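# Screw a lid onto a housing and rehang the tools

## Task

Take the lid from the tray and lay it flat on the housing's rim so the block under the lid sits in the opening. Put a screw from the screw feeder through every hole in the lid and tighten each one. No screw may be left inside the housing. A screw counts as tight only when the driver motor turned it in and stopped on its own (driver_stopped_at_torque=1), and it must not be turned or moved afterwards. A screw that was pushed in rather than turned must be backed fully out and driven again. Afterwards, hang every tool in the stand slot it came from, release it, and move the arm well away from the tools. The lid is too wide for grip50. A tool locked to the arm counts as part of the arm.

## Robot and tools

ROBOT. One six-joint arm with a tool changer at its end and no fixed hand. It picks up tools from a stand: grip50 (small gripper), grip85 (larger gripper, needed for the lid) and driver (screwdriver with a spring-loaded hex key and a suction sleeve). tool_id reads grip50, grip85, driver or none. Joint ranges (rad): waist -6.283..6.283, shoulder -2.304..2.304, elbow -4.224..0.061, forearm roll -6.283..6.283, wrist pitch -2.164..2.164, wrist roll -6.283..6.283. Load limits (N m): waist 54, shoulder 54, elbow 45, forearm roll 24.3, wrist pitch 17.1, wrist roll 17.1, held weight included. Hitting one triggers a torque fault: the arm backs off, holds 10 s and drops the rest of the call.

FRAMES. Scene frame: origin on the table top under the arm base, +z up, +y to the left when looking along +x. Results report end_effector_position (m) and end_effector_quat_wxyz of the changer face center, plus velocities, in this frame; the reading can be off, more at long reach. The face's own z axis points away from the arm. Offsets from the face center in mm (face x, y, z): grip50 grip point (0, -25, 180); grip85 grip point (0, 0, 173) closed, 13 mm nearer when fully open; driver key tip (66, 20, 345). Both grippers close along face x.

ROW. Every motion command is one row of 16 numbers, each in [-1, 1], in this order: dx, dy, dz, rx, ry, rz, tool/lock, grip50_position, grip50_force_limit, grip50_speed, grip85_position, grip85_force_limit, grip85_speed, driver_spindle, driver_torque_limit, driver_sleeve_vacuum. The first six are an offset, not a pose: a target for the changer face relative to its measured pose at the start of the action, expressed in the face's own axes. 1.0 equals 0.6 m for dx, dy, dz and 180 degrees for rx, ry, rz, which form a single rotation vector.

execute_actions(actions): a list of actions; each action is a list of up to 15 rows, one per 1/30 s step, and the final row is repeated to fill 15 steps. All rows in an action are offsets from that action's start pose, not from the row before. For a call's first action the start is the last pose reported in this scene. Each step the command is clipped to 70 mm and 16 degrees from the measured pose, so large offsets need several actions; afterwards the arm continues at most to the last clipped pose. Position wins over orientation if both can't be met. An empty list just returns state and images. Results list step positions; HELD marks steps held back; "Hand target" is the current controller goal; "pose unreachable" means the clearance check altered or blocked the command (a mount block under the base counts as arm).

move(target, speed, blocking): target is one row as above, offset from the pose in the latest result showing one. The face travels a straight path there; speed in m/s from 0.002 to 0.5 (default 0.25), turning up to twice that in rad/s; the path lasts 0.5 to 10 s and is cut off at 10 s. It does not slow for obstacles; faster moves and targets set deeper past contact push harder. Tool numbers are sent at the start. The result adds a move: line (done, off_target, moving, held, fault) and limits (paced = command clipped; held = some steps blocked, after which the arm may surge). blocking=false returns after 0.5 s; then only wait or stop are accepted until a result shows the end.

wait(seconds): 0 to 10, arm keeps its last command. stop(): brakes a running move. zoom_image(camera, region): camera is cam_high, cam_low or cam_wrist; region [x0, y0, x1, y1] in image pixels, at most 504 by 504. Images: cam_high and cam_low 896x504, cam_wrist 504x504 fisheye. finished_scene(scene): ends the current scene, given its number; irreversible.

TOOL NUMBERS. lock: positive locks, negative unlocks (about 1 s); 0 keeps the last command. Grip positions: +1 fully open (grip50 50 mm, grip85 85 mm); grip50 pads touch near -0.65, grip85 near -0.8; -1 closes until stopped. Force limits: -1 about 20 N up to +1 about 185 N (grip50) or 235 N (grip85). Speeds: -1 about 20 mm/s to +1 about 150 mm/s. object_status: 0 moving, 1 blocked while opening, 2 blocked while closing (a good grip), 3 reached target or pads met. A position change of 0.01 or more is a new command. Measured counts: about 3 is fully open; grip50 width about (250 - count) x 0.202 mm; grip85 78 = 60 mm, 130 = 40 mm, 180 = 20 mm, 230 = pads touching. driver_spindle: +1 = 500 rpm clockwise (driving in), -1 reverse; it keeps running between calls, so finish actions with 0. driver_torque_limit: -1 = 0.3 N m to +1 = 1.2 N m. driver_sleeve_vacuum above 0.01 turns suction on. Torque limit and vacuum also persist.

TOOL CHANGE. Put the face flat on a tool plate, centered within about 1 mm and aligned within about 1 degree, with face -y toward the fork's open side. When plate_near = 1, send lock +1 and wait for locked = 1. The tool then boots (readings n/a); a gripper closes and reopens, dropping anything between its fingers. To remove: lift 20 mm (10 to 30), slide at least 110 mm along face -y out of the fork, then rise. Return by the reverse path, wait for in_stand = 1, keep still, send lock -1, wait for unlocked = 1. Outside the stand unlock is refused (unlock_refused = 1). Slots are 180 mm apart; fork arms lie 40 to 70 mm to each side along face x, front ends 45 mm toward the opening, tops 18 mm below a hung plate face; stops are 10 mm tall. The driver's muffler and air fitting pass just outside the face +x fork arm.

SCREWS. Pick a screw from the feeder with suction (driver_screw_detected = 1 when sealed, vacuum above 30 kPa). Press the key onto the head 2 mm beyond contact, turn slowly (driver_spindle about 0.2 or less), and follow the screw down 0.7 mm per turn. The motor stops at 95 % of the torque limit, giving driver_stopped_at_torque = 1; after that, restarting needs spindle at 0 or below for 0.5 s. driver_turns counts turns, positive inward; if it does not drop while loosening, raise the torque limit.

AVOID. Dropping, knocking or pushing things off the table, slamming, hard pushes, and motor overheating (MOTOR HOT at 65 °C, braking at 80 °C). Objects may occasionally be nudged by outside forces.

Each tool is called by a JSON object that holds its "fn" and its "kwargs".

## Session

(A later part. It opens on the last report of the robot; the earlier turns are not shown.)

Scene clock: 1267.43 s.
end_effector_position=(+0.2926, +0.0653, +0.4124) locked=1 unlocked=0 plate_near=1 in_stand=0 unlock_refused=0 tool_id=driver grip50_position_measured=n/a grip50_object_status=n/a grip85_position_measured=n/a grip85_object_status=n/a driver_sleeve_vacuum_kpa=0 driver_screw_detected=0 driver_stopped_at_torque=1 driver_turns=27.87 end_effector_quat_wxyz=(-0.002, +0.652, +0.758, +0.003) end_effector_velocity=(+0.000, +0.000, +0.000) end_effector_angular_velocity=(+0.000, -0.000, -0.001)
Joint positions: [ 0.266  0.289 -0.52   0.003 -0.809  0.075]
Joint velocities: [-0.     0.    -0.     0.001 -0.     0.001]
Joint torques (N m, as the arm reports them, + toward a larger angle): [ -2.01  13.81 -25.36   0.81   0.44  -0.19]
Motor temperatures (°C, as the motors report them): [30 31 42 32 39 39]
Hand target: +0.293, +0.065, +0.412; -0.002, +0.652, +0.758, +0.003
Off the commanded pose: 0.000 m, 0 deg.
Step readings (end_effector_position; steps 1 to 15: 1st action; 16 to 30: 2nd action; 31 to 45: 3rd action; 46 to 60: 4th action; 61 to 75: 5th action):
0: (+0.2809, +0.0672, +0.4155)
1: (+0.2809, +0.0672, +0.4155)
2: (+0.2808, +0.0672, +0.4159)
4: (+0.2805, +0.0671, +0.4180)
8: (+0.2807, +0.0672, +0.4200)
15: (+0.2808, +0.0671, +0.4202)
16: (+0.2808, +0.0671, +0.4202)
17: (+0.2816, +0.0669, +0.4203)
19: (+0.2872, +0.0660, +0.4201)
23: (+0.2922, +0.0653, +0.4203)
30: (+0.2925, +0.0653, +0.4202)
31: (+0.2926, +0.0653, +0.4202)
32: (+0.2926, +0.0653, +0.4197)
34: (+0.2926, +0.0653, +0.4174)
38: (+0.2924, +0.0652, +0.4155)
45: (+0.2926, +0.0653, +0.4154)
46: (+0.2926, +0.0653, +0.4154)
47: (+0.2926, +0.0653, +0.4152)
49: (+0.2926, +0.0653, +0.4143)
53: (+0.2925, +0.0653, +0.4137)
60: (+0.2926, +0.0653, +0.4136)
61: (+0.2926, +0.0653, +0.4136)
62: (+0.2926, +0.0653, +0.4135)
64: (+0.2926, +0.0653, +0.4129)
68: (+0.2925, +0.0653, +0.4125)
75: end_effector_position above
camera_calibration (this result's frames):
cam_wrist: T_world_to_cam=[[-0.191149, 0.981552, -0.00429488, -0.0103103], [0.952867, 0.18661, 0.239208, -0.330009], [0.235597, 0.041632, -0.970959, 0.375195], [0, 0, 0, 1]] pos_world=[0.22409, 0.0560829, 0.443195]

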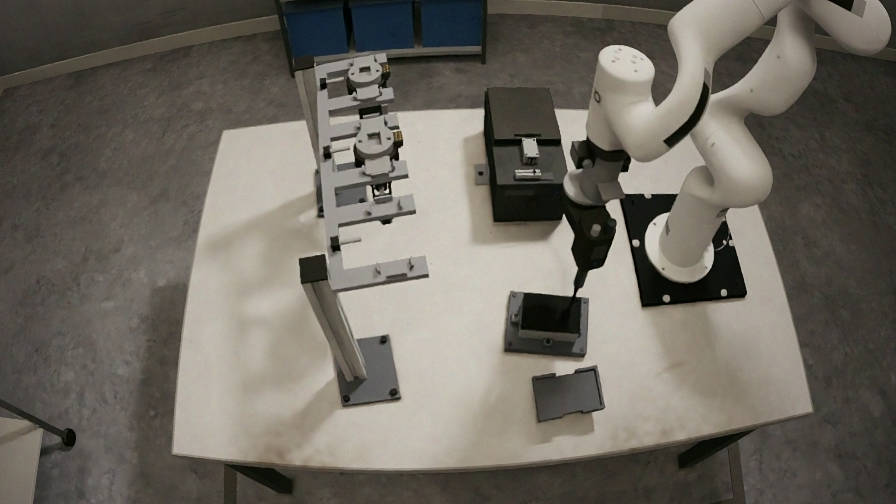

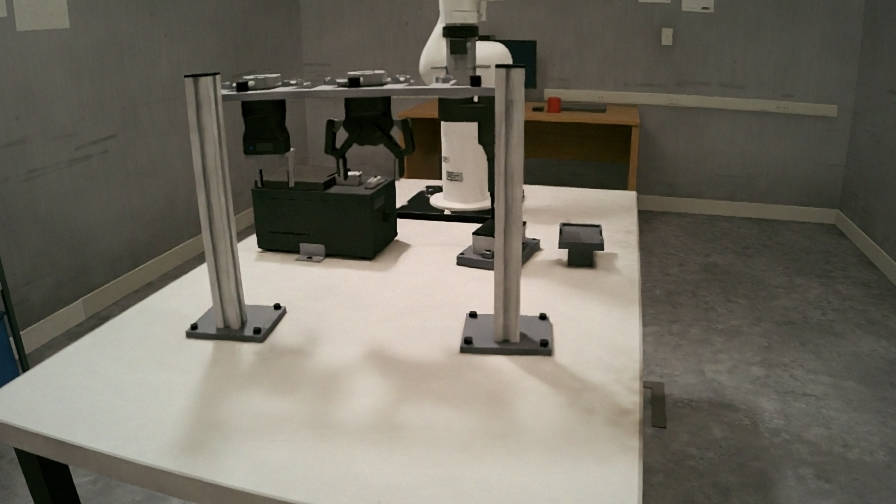

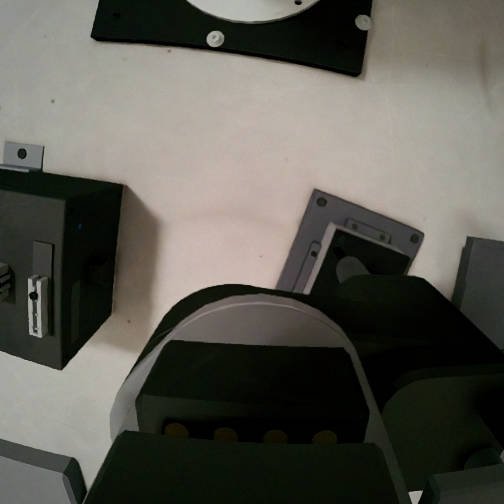

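{"fn": "execute_actions", "kwargs": {"actions": [[[0,0,0.001,0,0,0,0,0,0,0,0,0,0,0,0,0]],[[0,0,0.001,0,0,0,0,0,0,0,0,0,0,0,0,0]]]}}

{"fn": "execute_actions", "kwargs": {"actions": [[[0,0,0.001,0,0,0,0,0,0,0,0,0,0,0,0,0]],[[0,0,0.001,0,0,0,0,0,0,0,0,0,0,0,0,0]]]}}

Scene clock: 1273.47 s.
end_effector_position=(+0.2926, +0.0653, +0.4113) locked=1 unlocked=0 plate_near=1 in_stand=0 unlock_refused=0 tool_id=driver grip50_position_measured=n/a grip50_object_status=n/a grip85_position_measured=n/a grip85_object_status=n/a driver_sleeve_vacuum_kpa=0 driver_screw_detected=0 driver_stopped_at_torque=1 driver_turns=27.87 end_effector_quat_wxyz=(-0.002, +0.652, +0.758, +0.003) end_effector_velocity=(-0.000, +0.000, -0.000) end_effector_angular_velocity=(-0.001, +0.000, +0.001)
Joint positions: [ 0.266  0.287 -0.518  0.003 -0.805  0.075]
Joint velocities: [ 0.001 -0.     0.    -0.001  0.     0.001]
Joint torques (N m, as the arm reports them, + toward a larger angle): [ -2.49  12.65 -24.4    0.68   0.78  -0.23]
Motor temperatures (°C, as the motors report them): [30 31 42 32 39 39]
Hand target: +0.293, +0.065, +0.411; -0.002, +0.652, +0.758, +0.003
Off the commanded pose: 0.000 m, 0 deg.
Step readings (end_effector_position; steps 1 to 15: 1st action; 16 to 30: 2nd action):
0: (+0.2926, +0.0653, +0.4124)
1: (+0.2926, +0.0653, +0.4124)
2: (+0.2926, +0.0653, +0.4124)
4: (+0.2926, +0.0653, +0.4121)
8: (+0.2926, +0.0653, +0.4120)
15: (+0.2926, +0.0653, +0.4119)
16: (+0.2926, +0.0653, +0.4119)
17: (+0.2926, +0.0653, +0.4118)
19: (+0.2926, +0.0653, +0.4115)
23: (+0.2926, +0.0653, +0.4114)
30: end_effector_position above
camera_calibration (this result's frames):
cam_wrist: T_world_to_cam=[[-0.191155, 0.98155, -0.00428521, -0.0103266], [0.952856, 0.186612, 0.239253, -0.329774], [0.235639, 0.0416513, -0.970948, 0.374078], [0, 0, 0, 1]] pos_world=[0.224105, 0.0560948, 0.442065]

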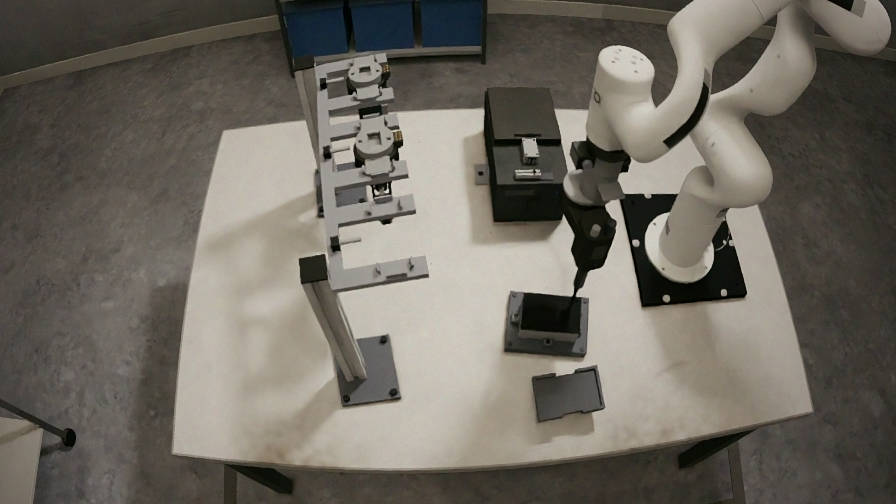

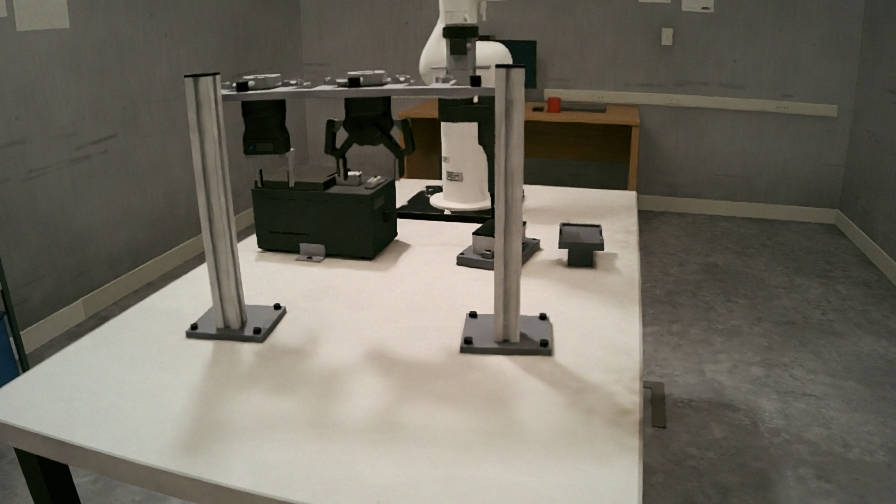

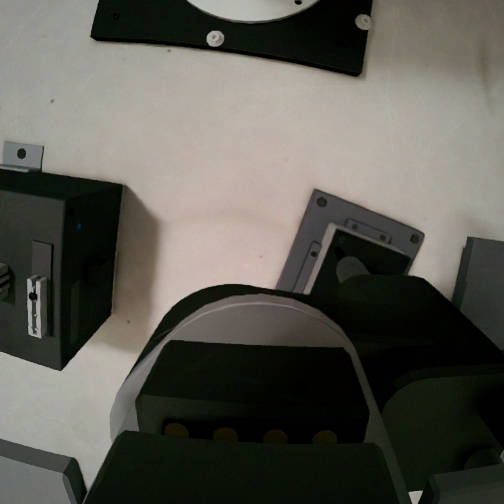

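Scene clock: 1274.47 s.
end_effector_position=(+0.2926, +0.0653, +0.4101) locked=1 unlocked=0 plate_near=1 in_stand=0 unlock_refused=0 tool_id=driver grip50_position_measured=n/a grip50_object_status=n/a grip85_position_measured=n/a grip85_object_status=n/a driver_sleeve_vacuum_kpa=0 driver_screw_detected=0 driver_stopped_at_torque=1 driver_turns=27.87 end_effector_quat_wxyz=(-0.002, +0.652, +0.758, +0.003) end_effector_velocity=(-0.000, -0.000, -0.000) end_effector_angular_velocity=(-0.000, +0.000, -0.001)
Joint positions: [ 0.266  0.286 -0.516  0.003 -0.802  0.075]
Joint velocities: [ 0.     0.     0.    -0.    -0.     0.001]
Joint torques (N m, as the arm reports them, + toward a larger angle): [ -3.18  12.29 -24.21   0.38   0.78  -0.11]
Motor temperatures (°C, as the motors report them): [30 31 42 32 39 39]
Hand target: +0.293, +0.065, +0.410; -0.002, +0.652, +0.758, +0.003
Off the commanded pose: 0.000 m, 0 deg.
Step readings (end_effector_position; steps 1 to 15: 1st action; 16 to 30: 2nd action):
0: (+0.2926, +0.0653, +0.4113)
1: (+0.2926, +0.0653, +0.4113)
2: (+0.2926, +0.0653, +0.4112)
4: (+0.2926, +0.0653, +0.4110)
8: (+0.2926, +0.0653, +0.4108)
15: (+0.2926, +0.0653, +0.4107)
16: (+0.2926, +0.0653, +0.4107)
17: (+0.2926, +0.0653, +0.4107)
19: (+0.2926, +0.0653, +0.4104)
23: (+0.2926, +0.0653, +0.4102)
30: end_effector_position above
camera_calibration (this result's frames):
cam_wrist: T_world_to_cam=[[-0.191154, 0.981551, -0.0042872, -0.0103387], [0.952854, 0.18661, 0.239262, -0.329497], [0.235648, 0.0416507, -0.970946, 0.372924], [0, 0, 0, 1]] pos_world=[0.224108, 0.056103, 0.44088]

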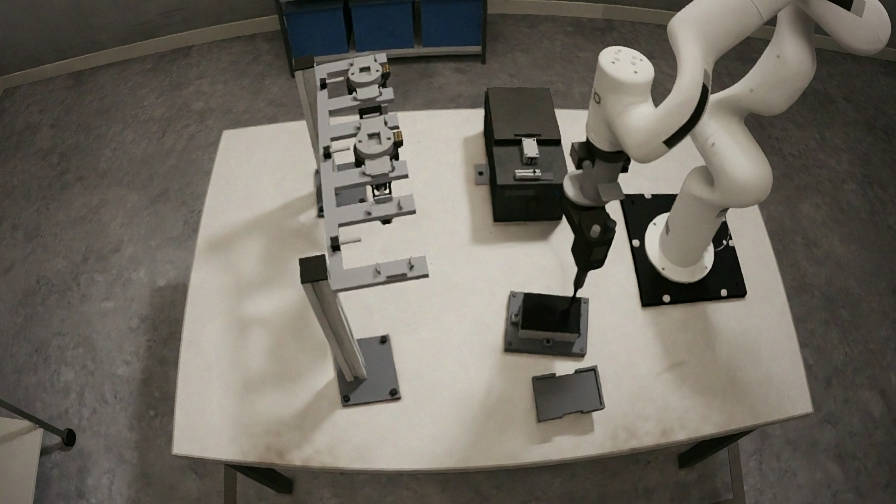

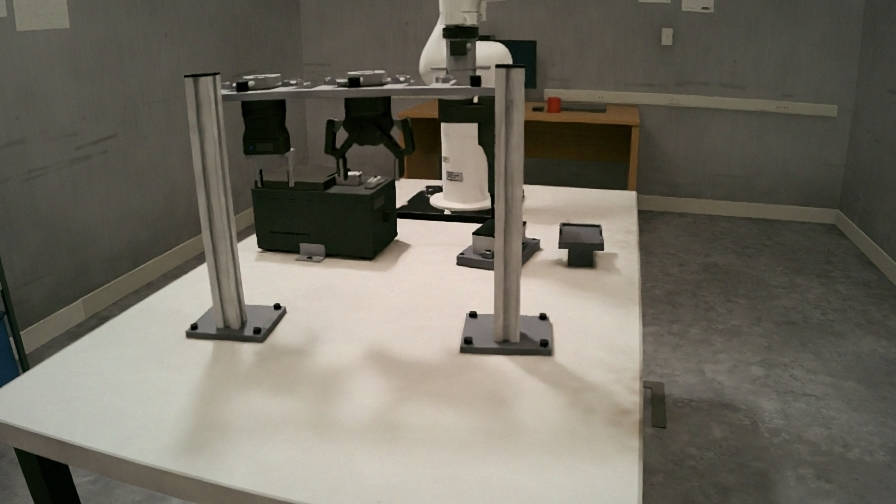

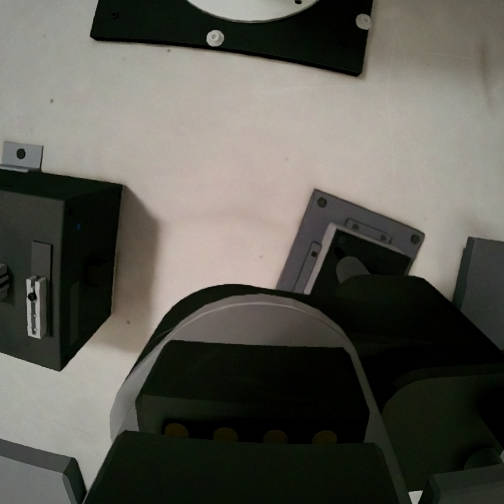

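{"fn": "move", "kwargs": {"target": [0,0,-0.07,0,0,0,0,0,0,0,0,0,0,0,0,0], "speed": 0.15}}

Scene clock: 1287.83 s.
end_effector_position=(+0.2925, +0.0650, +0.4518) locked=1 unlocked=0 plate_near=1 in_stand=0 unlock_refused=0 tool_id=driver grip50_position_measured=n/a grip50_object_status=n/a grip85_position_measured=n/a grip85_object_status=n/a driver_sleeve_vacuum_kpa=0 driver_screw_detected=0 driver_stopped_at_torque=1 driver_turns=27.87 end_effector_quat_wxyz=(-0.003, +0.652, +0.758, +0.003) end_effector_velocity=(+0.001, +0.000, +0.001) end_effector_angular_velocity=(+0.001, -0.001, -0.001)
Joint positions: [ 0.266  0.336 -0.58   0.003 -0.916  0.075]
Joint velocities: [-0.001 -0.    -0.003  0.001 -0.002  0.   ]
Joint torques (N m, as the arm reports them, + toward a larger angle): [ -1.83  14.07 -26.56   1.11   0.56  -0.31]
Motor temperatures (°C, as the motors report them): [30 31 42 32 39 39]
Hand target: +0.293, +0.065, +0.452; -0.002, +0.652, +0.758, +0.003
Off the commanded pose: 0.000 m, 0 deg.
move: done
camera_calibration (this result's frames):
cam_wrist: T_world_to_cam=[[-0.191316, 0.981519, -0.00418991, -0.00990105], [0.952949, 0.186767, 0.238761, -0.339151], [0.235131, 0.041686, -0.971069, 0.413659], [0, 0, 0, 1]] pos_world=[0.224035, 0.0558164, 0.482626]

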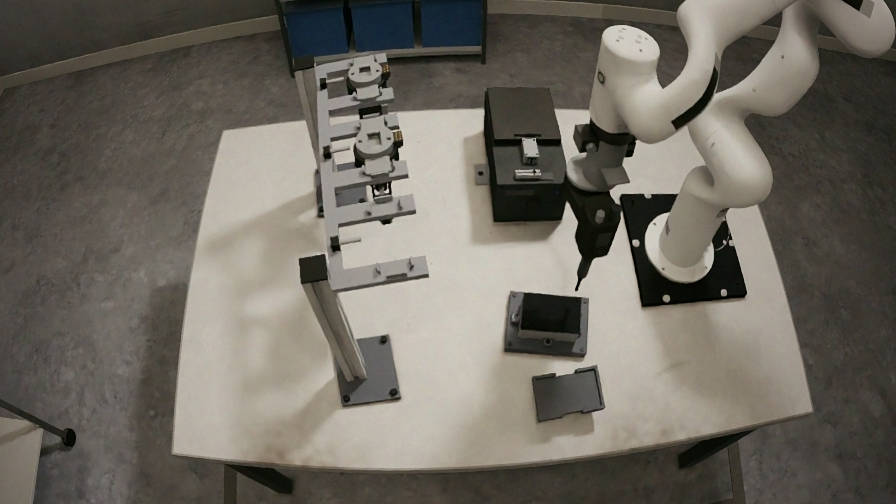

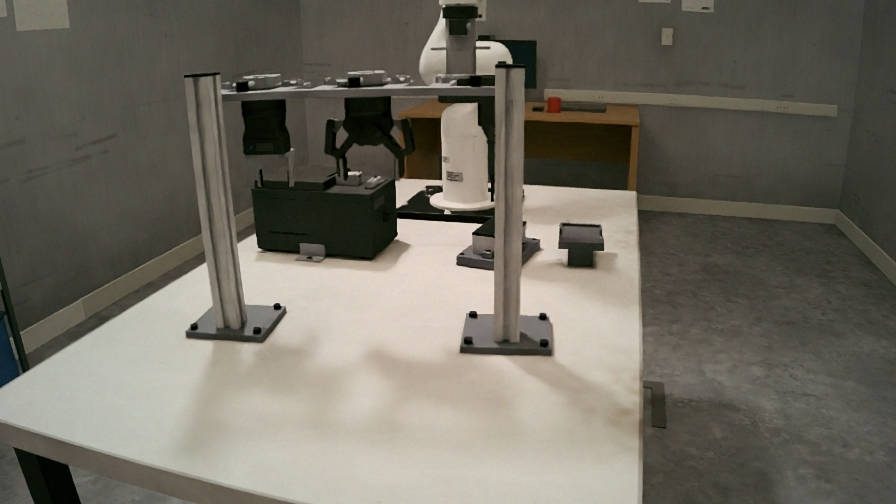

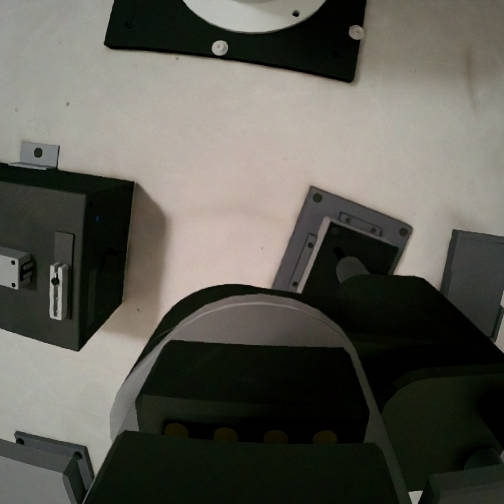

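{"fn": "move", "kwargs": {"target": [0.1043,0.3794,0.0327,0,0,0,0,0,0,0,0,0,0,0,0,0], "speed": 0.25}}

Scene clock: 1296.03 s.
end_effector_position=(+0.5080, +0.1605, +0.4328) locked=1 unlocked=0 plate_near=1 in_stand=0 unlock_refused=0 tool_id=driver grip50_position_measured=n/a grip50_object_status=n/a grip85_position_measured=n/a grip85_object_status=n/a driver_sleeve_vacuum_kpa=0 driver_screw_detected=0 driver_stopped_at_torque=1 driver_turns=27.87 end_effector_quat_wxyz=(-0.003, +0.652, +0.758, +0.003) end_effector_velocity=(+0.002, +0.001, +0.000) end_effector_angular_velocity=(+0.001, -0.004, -0.001)
Joint positions: [ 0.349 -0.296 -1.153  0.003 -0.859  0.158]
Joint velocities: [-0.    -0.004 -0.006  0.     0.002  0.001]
Joint torques (N m, as the arm reports them, + toward a larger angle): [ -2.15  50.4  -25.58   0.99   0.51  -0.24]
Motor temperatures (°C, as the motors report them): [30 31 42 32 39 39]
Hand target: +0.508, +0.161, +0.433; -0.003, +0.652, +0.758, +0.003
Off the commanded pose: 0.001 m, 0 deg.
move: done
camera_calibration (this result's frames):
cam_wrist: T_world_to_cam=[[-0.191279, 0.981527, -0.00423523, -0.0624247], [0.953129, 0.186772, 0.238034, -0.557583], [0.234428, 0.0414943, -0.971247, 0.34093], [0, 0, 0, 1]] pos_world=[0.439585, 0.151266, 0.463587]

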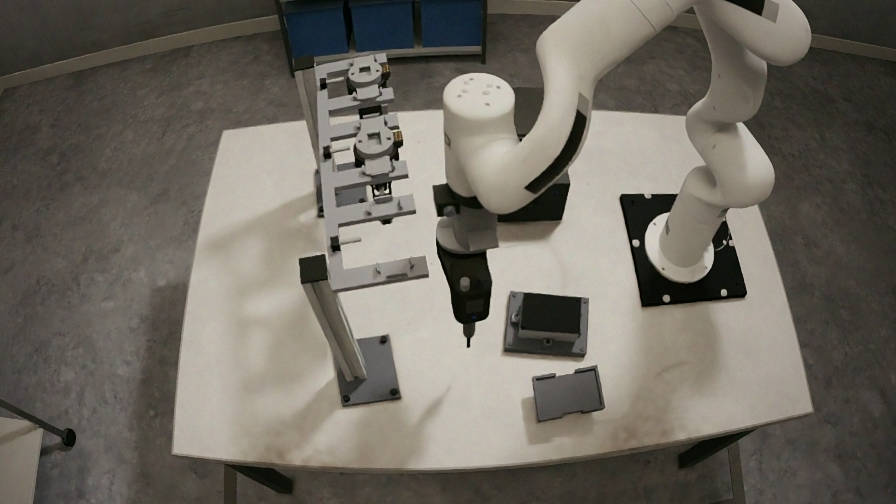

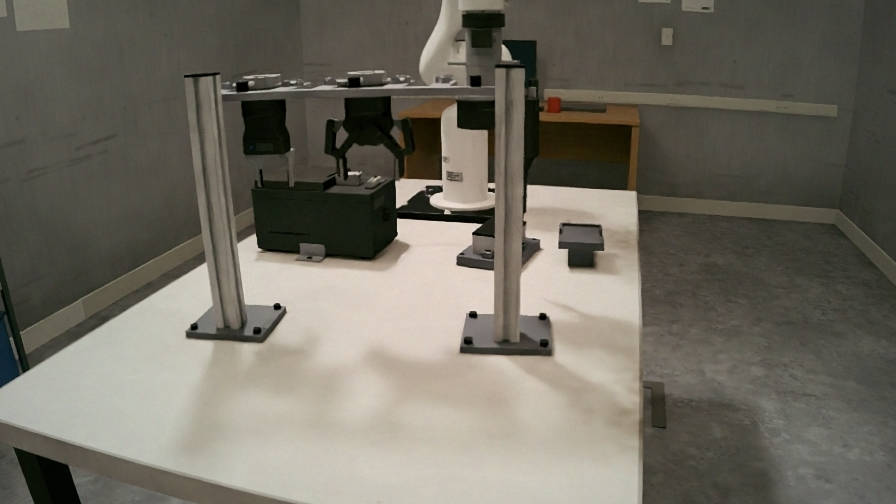

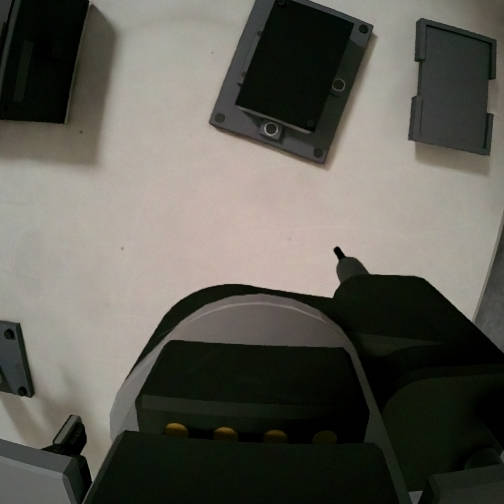

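{"fn": "move", "kwargs": {"target": [0.0004,0.2101,0.0008,0,0,0,0,0,0,0,0,0,0,0,0,0], "speed": 0.08}}

Scene clock: 1304.77 s.
end_effector_position=(+0.6325, +0.1793, +0.4322) locked=1 unlocked=0 plate_near=1 in_stand=0 unlock_refused=0 tool_id=driver grip50_position_measured=n/a grip50_object_status=n/a grip85_position_measured=n/a grip85_object_status=n/a driver_sleeve_vacuum_kpa=0 driver_screw_detected=0 driver_stopped_at_torque=1 driver_turns=27.87 end_effector_quat_wxyz=(-0.003, +0.652, +0.758, +0.003) end_effector_velocity=(+0.001, +0.000, +0.001) end_effector_angular_velocity=(+0.001, +0.001, -0.000)
Joint positions: [ 0.319 -0.604 -1.582  0.003 -0.979  0.128]
Joint velocities: [-0.    -0.003 -0.006  0.001 -0.004 -0.   ]
Joint torques (N m, as the arm reports them, + toward a larger angle): [ -1.02  70.76 -26.51   0.48   0.5   -0.27]
Motor temperatures (°C, as the motors report them): [30 31 42 32 39 39]
Hand target: +0.633, +0.179, +0.432; -0.003, +0.652, +0.758, +0.003
Off the commanded pose: 0.000 m, 0 deg.
move: done
camera_calibration (this result's frames):
cam_wrist: T_world_to_cam=[[-0.191489, 0.981486, -0.00417415, -0.0569887], [0.95315, 0.186972, 0.237794, -0.679551], [0.234172, 0.0415563, -0.971307, 0.310645], [0, 0, 0, 1]] pos_world=[0.564057, 0.170081, 0.463087]

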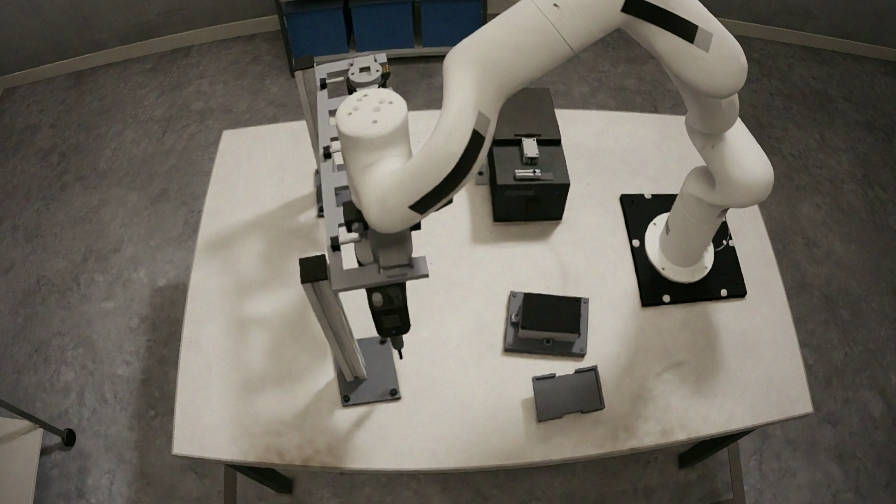

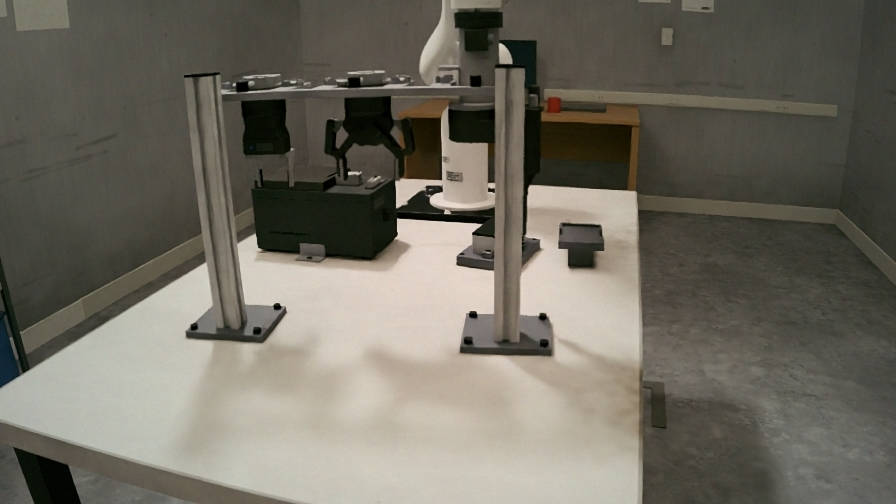

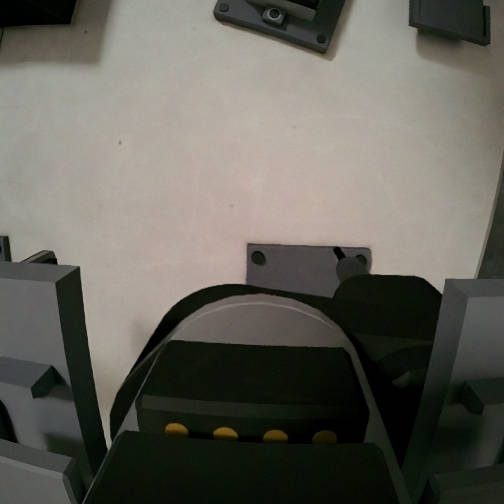

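{"fn": "move", "kwargs": {"target": [0.0005,0.0002,0.0328,0,0,0,0,0,0,0,0,0,0,0,0,0], "speed": 0.015}}

Scene clock: 1310.10 s.
end_effector_position=(+0.6326, +0.1798, +0.4127) locked=1 unlocked=0 plate_near=1 in_stand=1 unlock_refused=0 tool_id=driver grip50_position_measured=n/a grip50_object_status=n/a grip85_position_measured=n/a grip85_object_status=n/a driver_sleeve_vacuum_kpa=0 driver_screw_detected=0 driver_stopped_at_torque=1 driver_turns=27.87 end_effector_quat_wxyz=(-0.003, +0.652, +0.758, +0.003) end_effector_velocity=(+0.000, -0.000, +0.000) end_effector_angular_velocity=(+0.001, -0.002, -0.000)
Joint positions: [ 0.32  -0.619 -1.559  0.003 -0.941  0.128]
Joint velocities: [-0.     0.001  0.    -0.     0.002  0.   ]
Joint torques (N m, as the arm reports them, + toward a larger angle): [ -0.54  70.48 -25.8    0.93   0.48  -0.35]
Motor temperatures (°C, as the motors report them): [30 31 43 32 39 39]
Hand target: +0.633, +0.180, +0.413; -0.003, +0.652, +0.758, +0.003
Off the commanded pose: 0.000 m, 0 deg.
move: done
camera_calibration (this result's frames):
cam_wrist: T_world_to_cam=[[-0.191441, 0.981495, -0.00421149, -0.0574991], [0.953134, 0.18693, 0.237891, -0.67507], [0.234276, 0.0415279, -0.971283, 0.291577], [0, 0, 0, 1]] pos_world=[0.564116, 0.170517, 0.443555]

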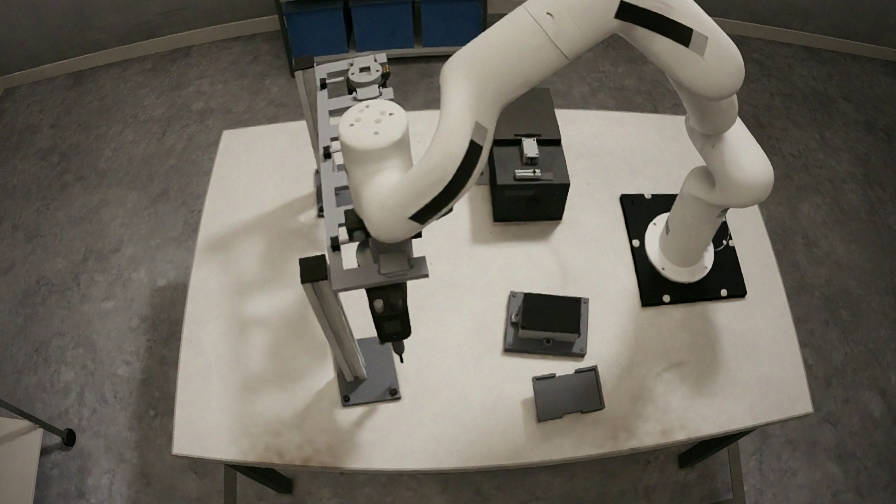

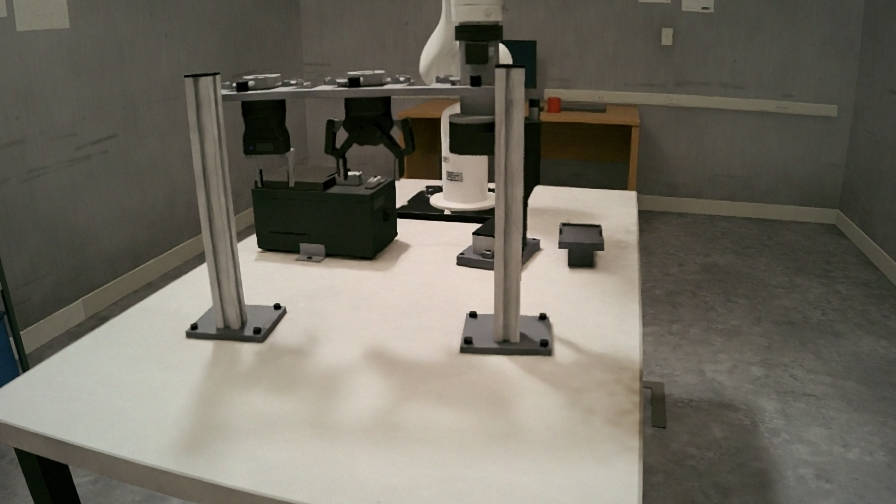

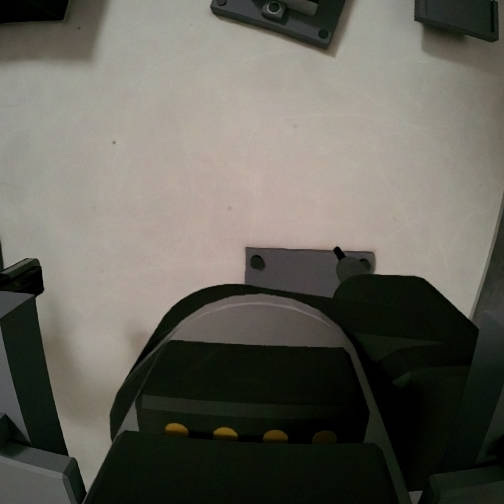

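{"fn": "execute_actions", "kwargs": {"actions": [[[0,0,0.001,0,0,0,0,0,0,0,0,0,0,0,0,0]],[[0,0,0,0,0,0,-1,0,0,0,0,0,0,0,0,0]],[[0,0,0,0,0,0,-1,0,0,0,0,0,0,0,0,0]],[[0,0,0,0,0,0,-1,0,0,0,0,0,0,0,0,0]]]}}

Scene clock: 1316.97 s.
end_effector_position=(+0.6325, +0.1798, +0.4119) locked=0 unlocked=1 plate_near=1 in_stand=1 unlock_refused=0 tool_id=none grip50_position_measured=n/a grip50_object_status=n/a grip85_position_measured=n/a grip85_object_status=n/a driver_sleeve_vacuum_kpa=n/a driver_screw_detected=n/a driver_stopped_at_torque=n/a driver_turns=n/a end_effector_quat_wxyz=(-0.003, +0.652, +0.758, +0.003) end_effector_velocity=(+0.000, +0.000, -0.000) end_effector_angular_velocity=(-0.000, -0.001, +0.001)
Joint positions: [ 0.319 -0.619 -1.558  0.003 -0.94   0.128]
Joint velocities: [ 0.    -0.     0.    -0.001  0.001 -0.   ]
Joint torques (N m, as the arm reports them, + toward a larger angle): [ -1.66  49.04 -17.54   0.24   0.04  -0.3 ]
Motor temperatures (°C, as the motors report them): [30 31 42 32 39 39]
Hand target: +0.633, +0.180, +0.412; -0.003, +0.652, +0.758, +0.003
Off the commanded pose: 0.000 m, 0 deg.
Step readings (end_effector_position; steps 1 to 15: 1st action; 16 to 30: 2nd action; 31 to 45: 3rd action; 46 to 60: 4th action):
0: (+0.6325, +0.1798, +0.4126)
1: (+0.6325, +0.1798, +0.4126)
2: (+0.6325, +0.1798, +0.4125)
4: (+0.6326, +0.1798, +0.4125)
8: (+0.6326, +0.1798, +0.4125)
15: (+0.6326, +0.1798, +0.4124)
16: (+0.6324, +0.1797, +0.4119)
17: (+0.6324, +0.1797, +0.4119)
19: (+0.6324, +0.1797, +0.4119)
23: (+0.6325, +0.1798, +0.4119)
30: (+0.6325, +0.1798, +0.4120)
31: (+0.6325, +0.1798, +0.4120)
32: (+0.6325, +0.1797, +0.4120)
34: (+0.6325, +0.1798, +0.4119)
38: (+0.6325, +0.1798, +0.4119)
45: (+0.6325, +0.1798, +0.4119)
46: (+0.6325, +0.1798, +0.4119)
47: (+0.6325, +0.1798, +0.4119)
49: (+0.6325, +0.1798, +0.4119)
53: (+0.6325, +0.1798, +0.4119)
60: end_effector_position above
camera_calibration (this result's frames):
cam_wrist: T_world_to_cam=[[-0.191326, 0.981518, -0.00408124, -0.0576491], [0.953214, 0.186797, 0.237676, -0.674797], [0.234046, 0.0415833, -0.971336, 0.290972], [0, 0, 0, 1]] pos_world=[0.564095, 0.170534, 0.442779]

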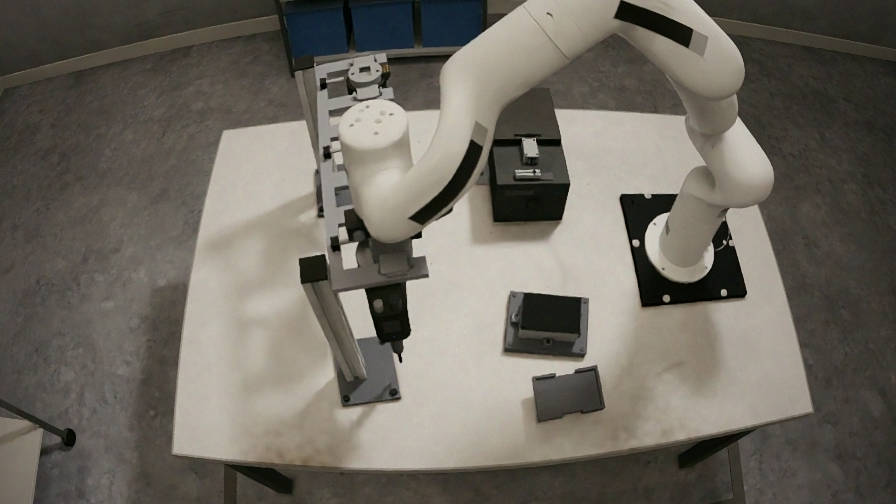

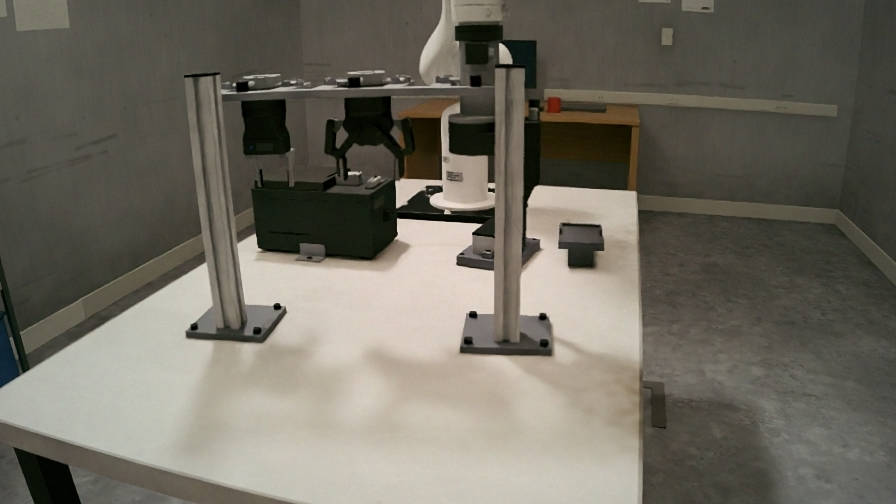

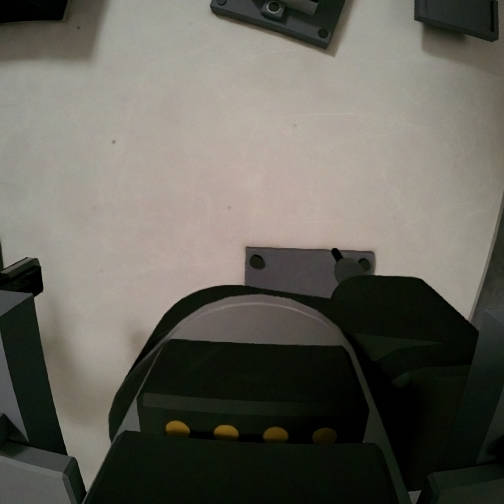

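{"fn": "move", "kwargs": {"target": [0,0,-0.1,0,0,0,0,0,0,0,0,0,0,0,0,0], "speed": 0.08}}

{"fn": "move", "kwargs": {"target": [-0.22,-0.5,-0.03,0,0,0,0,0,0,0,0,0,0,0,0,0], "speed": 0.3}}

Scene clock: 1323.37 s.
end_effector_position=(+0.6326, +0.1794, +0.4717) locked=0 unlocked=1 plate_near=0 in_stand=0 unlock_refused=0 tool_id=none grip50_position_measured=n/a grip50_object_status=n/a grip85_position_measured=n/a grip85_object_status=n/a driver_sleeve_vacuum_kpa=n/a driver_screw_detected=n/a driver_stopped_at_torque=n/a driver_turns=n/a end_effector_quat_wxyz=(-0.003, +0.652, +0.758, +0.002) end_effector_velocity=(-0.000, -0.000, +0.000) end_effector_angular_velocity=(-0.001, +0.004, -0.001)
Joint positions: [ 0.319 -0.582 -1.637  0.003 -1.057  0.129]
Joint velocities: [-0.    -0.    -0.002  0.    -0.005  0.001]
Joint torques (N m, as the arm reports them, + toward a larger angle): [ -2.17  48.   -18.21   0.12  -0.09  -0.25]
Motor temperatures (°C, as the motors report them): [30 31 42 32 39 39]
Hand target: +0.633, +0.179, +0.472; -0.003, +0.652, +0.758, +0.003
Off the commanded pose: 0.000 m, 0 deg.
move: done
camera_calibration (this result's frames):
cam_wrist: T_world_to_cam=[[-0.191495, 0.981485, -0.004003, -0.0569573], [0.953251, 0.186955, 0.237402, -0.688912], [0.233755, 0.0416455, -0.971403, 0.349196], [0, 0, 0, 1]] pos_world=[0.564173, 0.170156, 0.502531]

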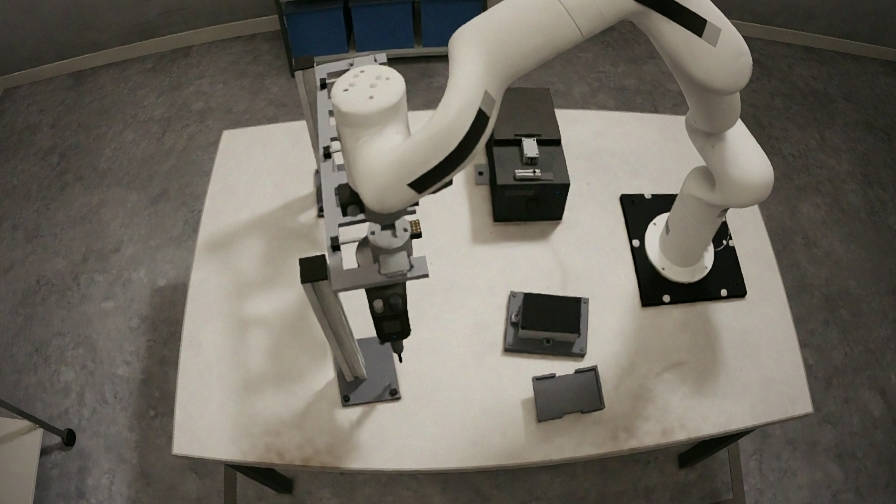

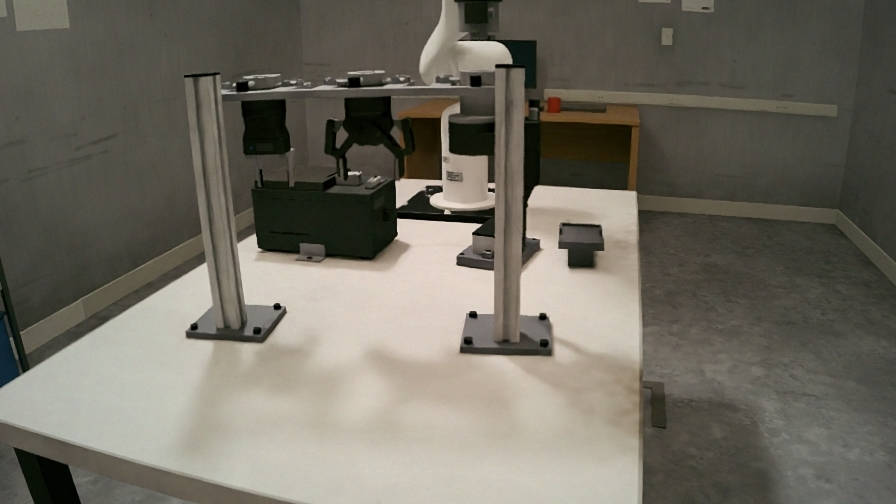

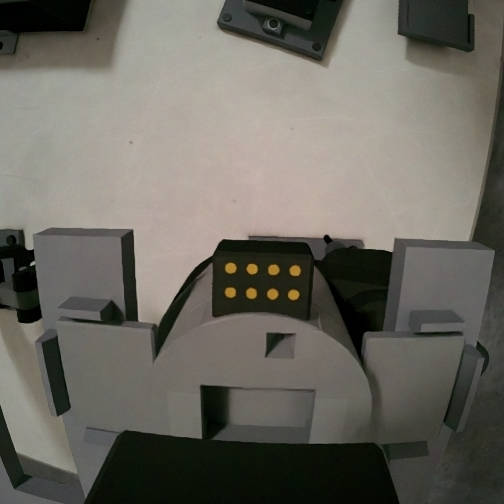

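Scene clock: 1325.03 s.
end_effector_position=(+0.3556, +0.0046, +0.4890) locked=0 unlocked=1 plate_near=0 in_stand=0 unlock_refused=0 tool_id=none grip50_position_measured=n/a grip50_object_status=n/a grip85_position_measured=n/a grip85_object_status=n/a driver_sleeve_vacuum_kpa=n/a driver_screw_detected=n/a driver_stopped_at_torque=n/a driver_turns=n/a end_effector_quat_wxyz=(-0.003, +0.652, +0.758, +0.002) end_effector_velocity=(-0.001, -0.001, +0.001) end_effector_angular_velocity=(+0.000, +0.001, -0.000)
Joint positions: [ 0.06   0.206 -0.765  0.002 -0.973 -0.131]
Joint velocities: [-0.002  0.004  0.002  0.    -0.003 -0.003]
Joint torques (N m, as the arm reports them, + toward a larger angle): [ -2.41   8.46 -17.71   0.72   0.02  -0.16]
Motor temperatures (°C, as the motors report them): [30 31 42 32 39 39]
Hand target: +0.355, +0.004, +0.489; -0.003, +0.652, +0.758, +0.002
Off the commanded pose: 0.001 m, 0 deg.
move: done
camera_calibration (this result's frames):
cam_wrist: T_world_to_cam=[[-0.191489, 0.981485, -0.00443903, 0.0618717], [0.953182, 0.187041, 0.237614, -0.396437], [0.234045, 0.0412691, -0.97135, 0.437971], [0, 0, 0, 1]] pos_world=[0.28722, -0.00465069, 0.519896]

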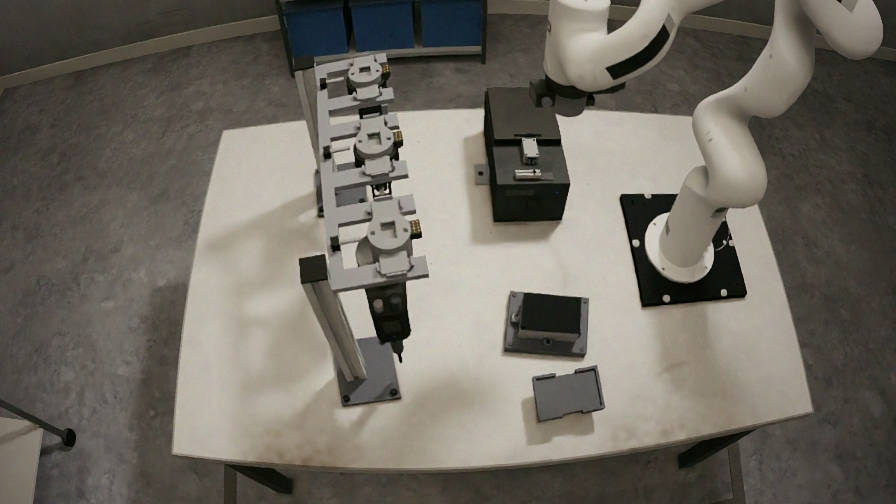

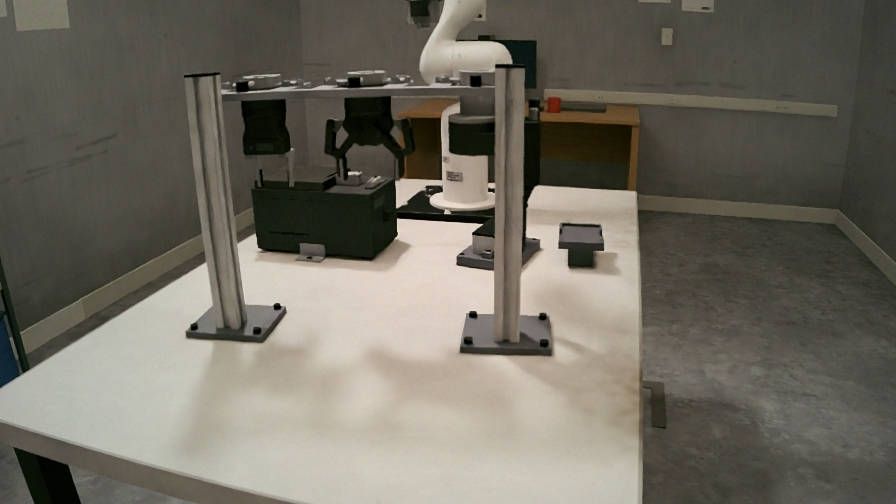

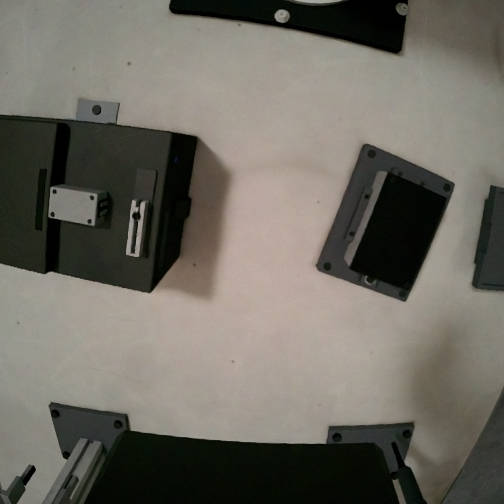

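{"fn": "finished_scene", "kwargs": {"scene": 2}}

The scene is finished: the task was done.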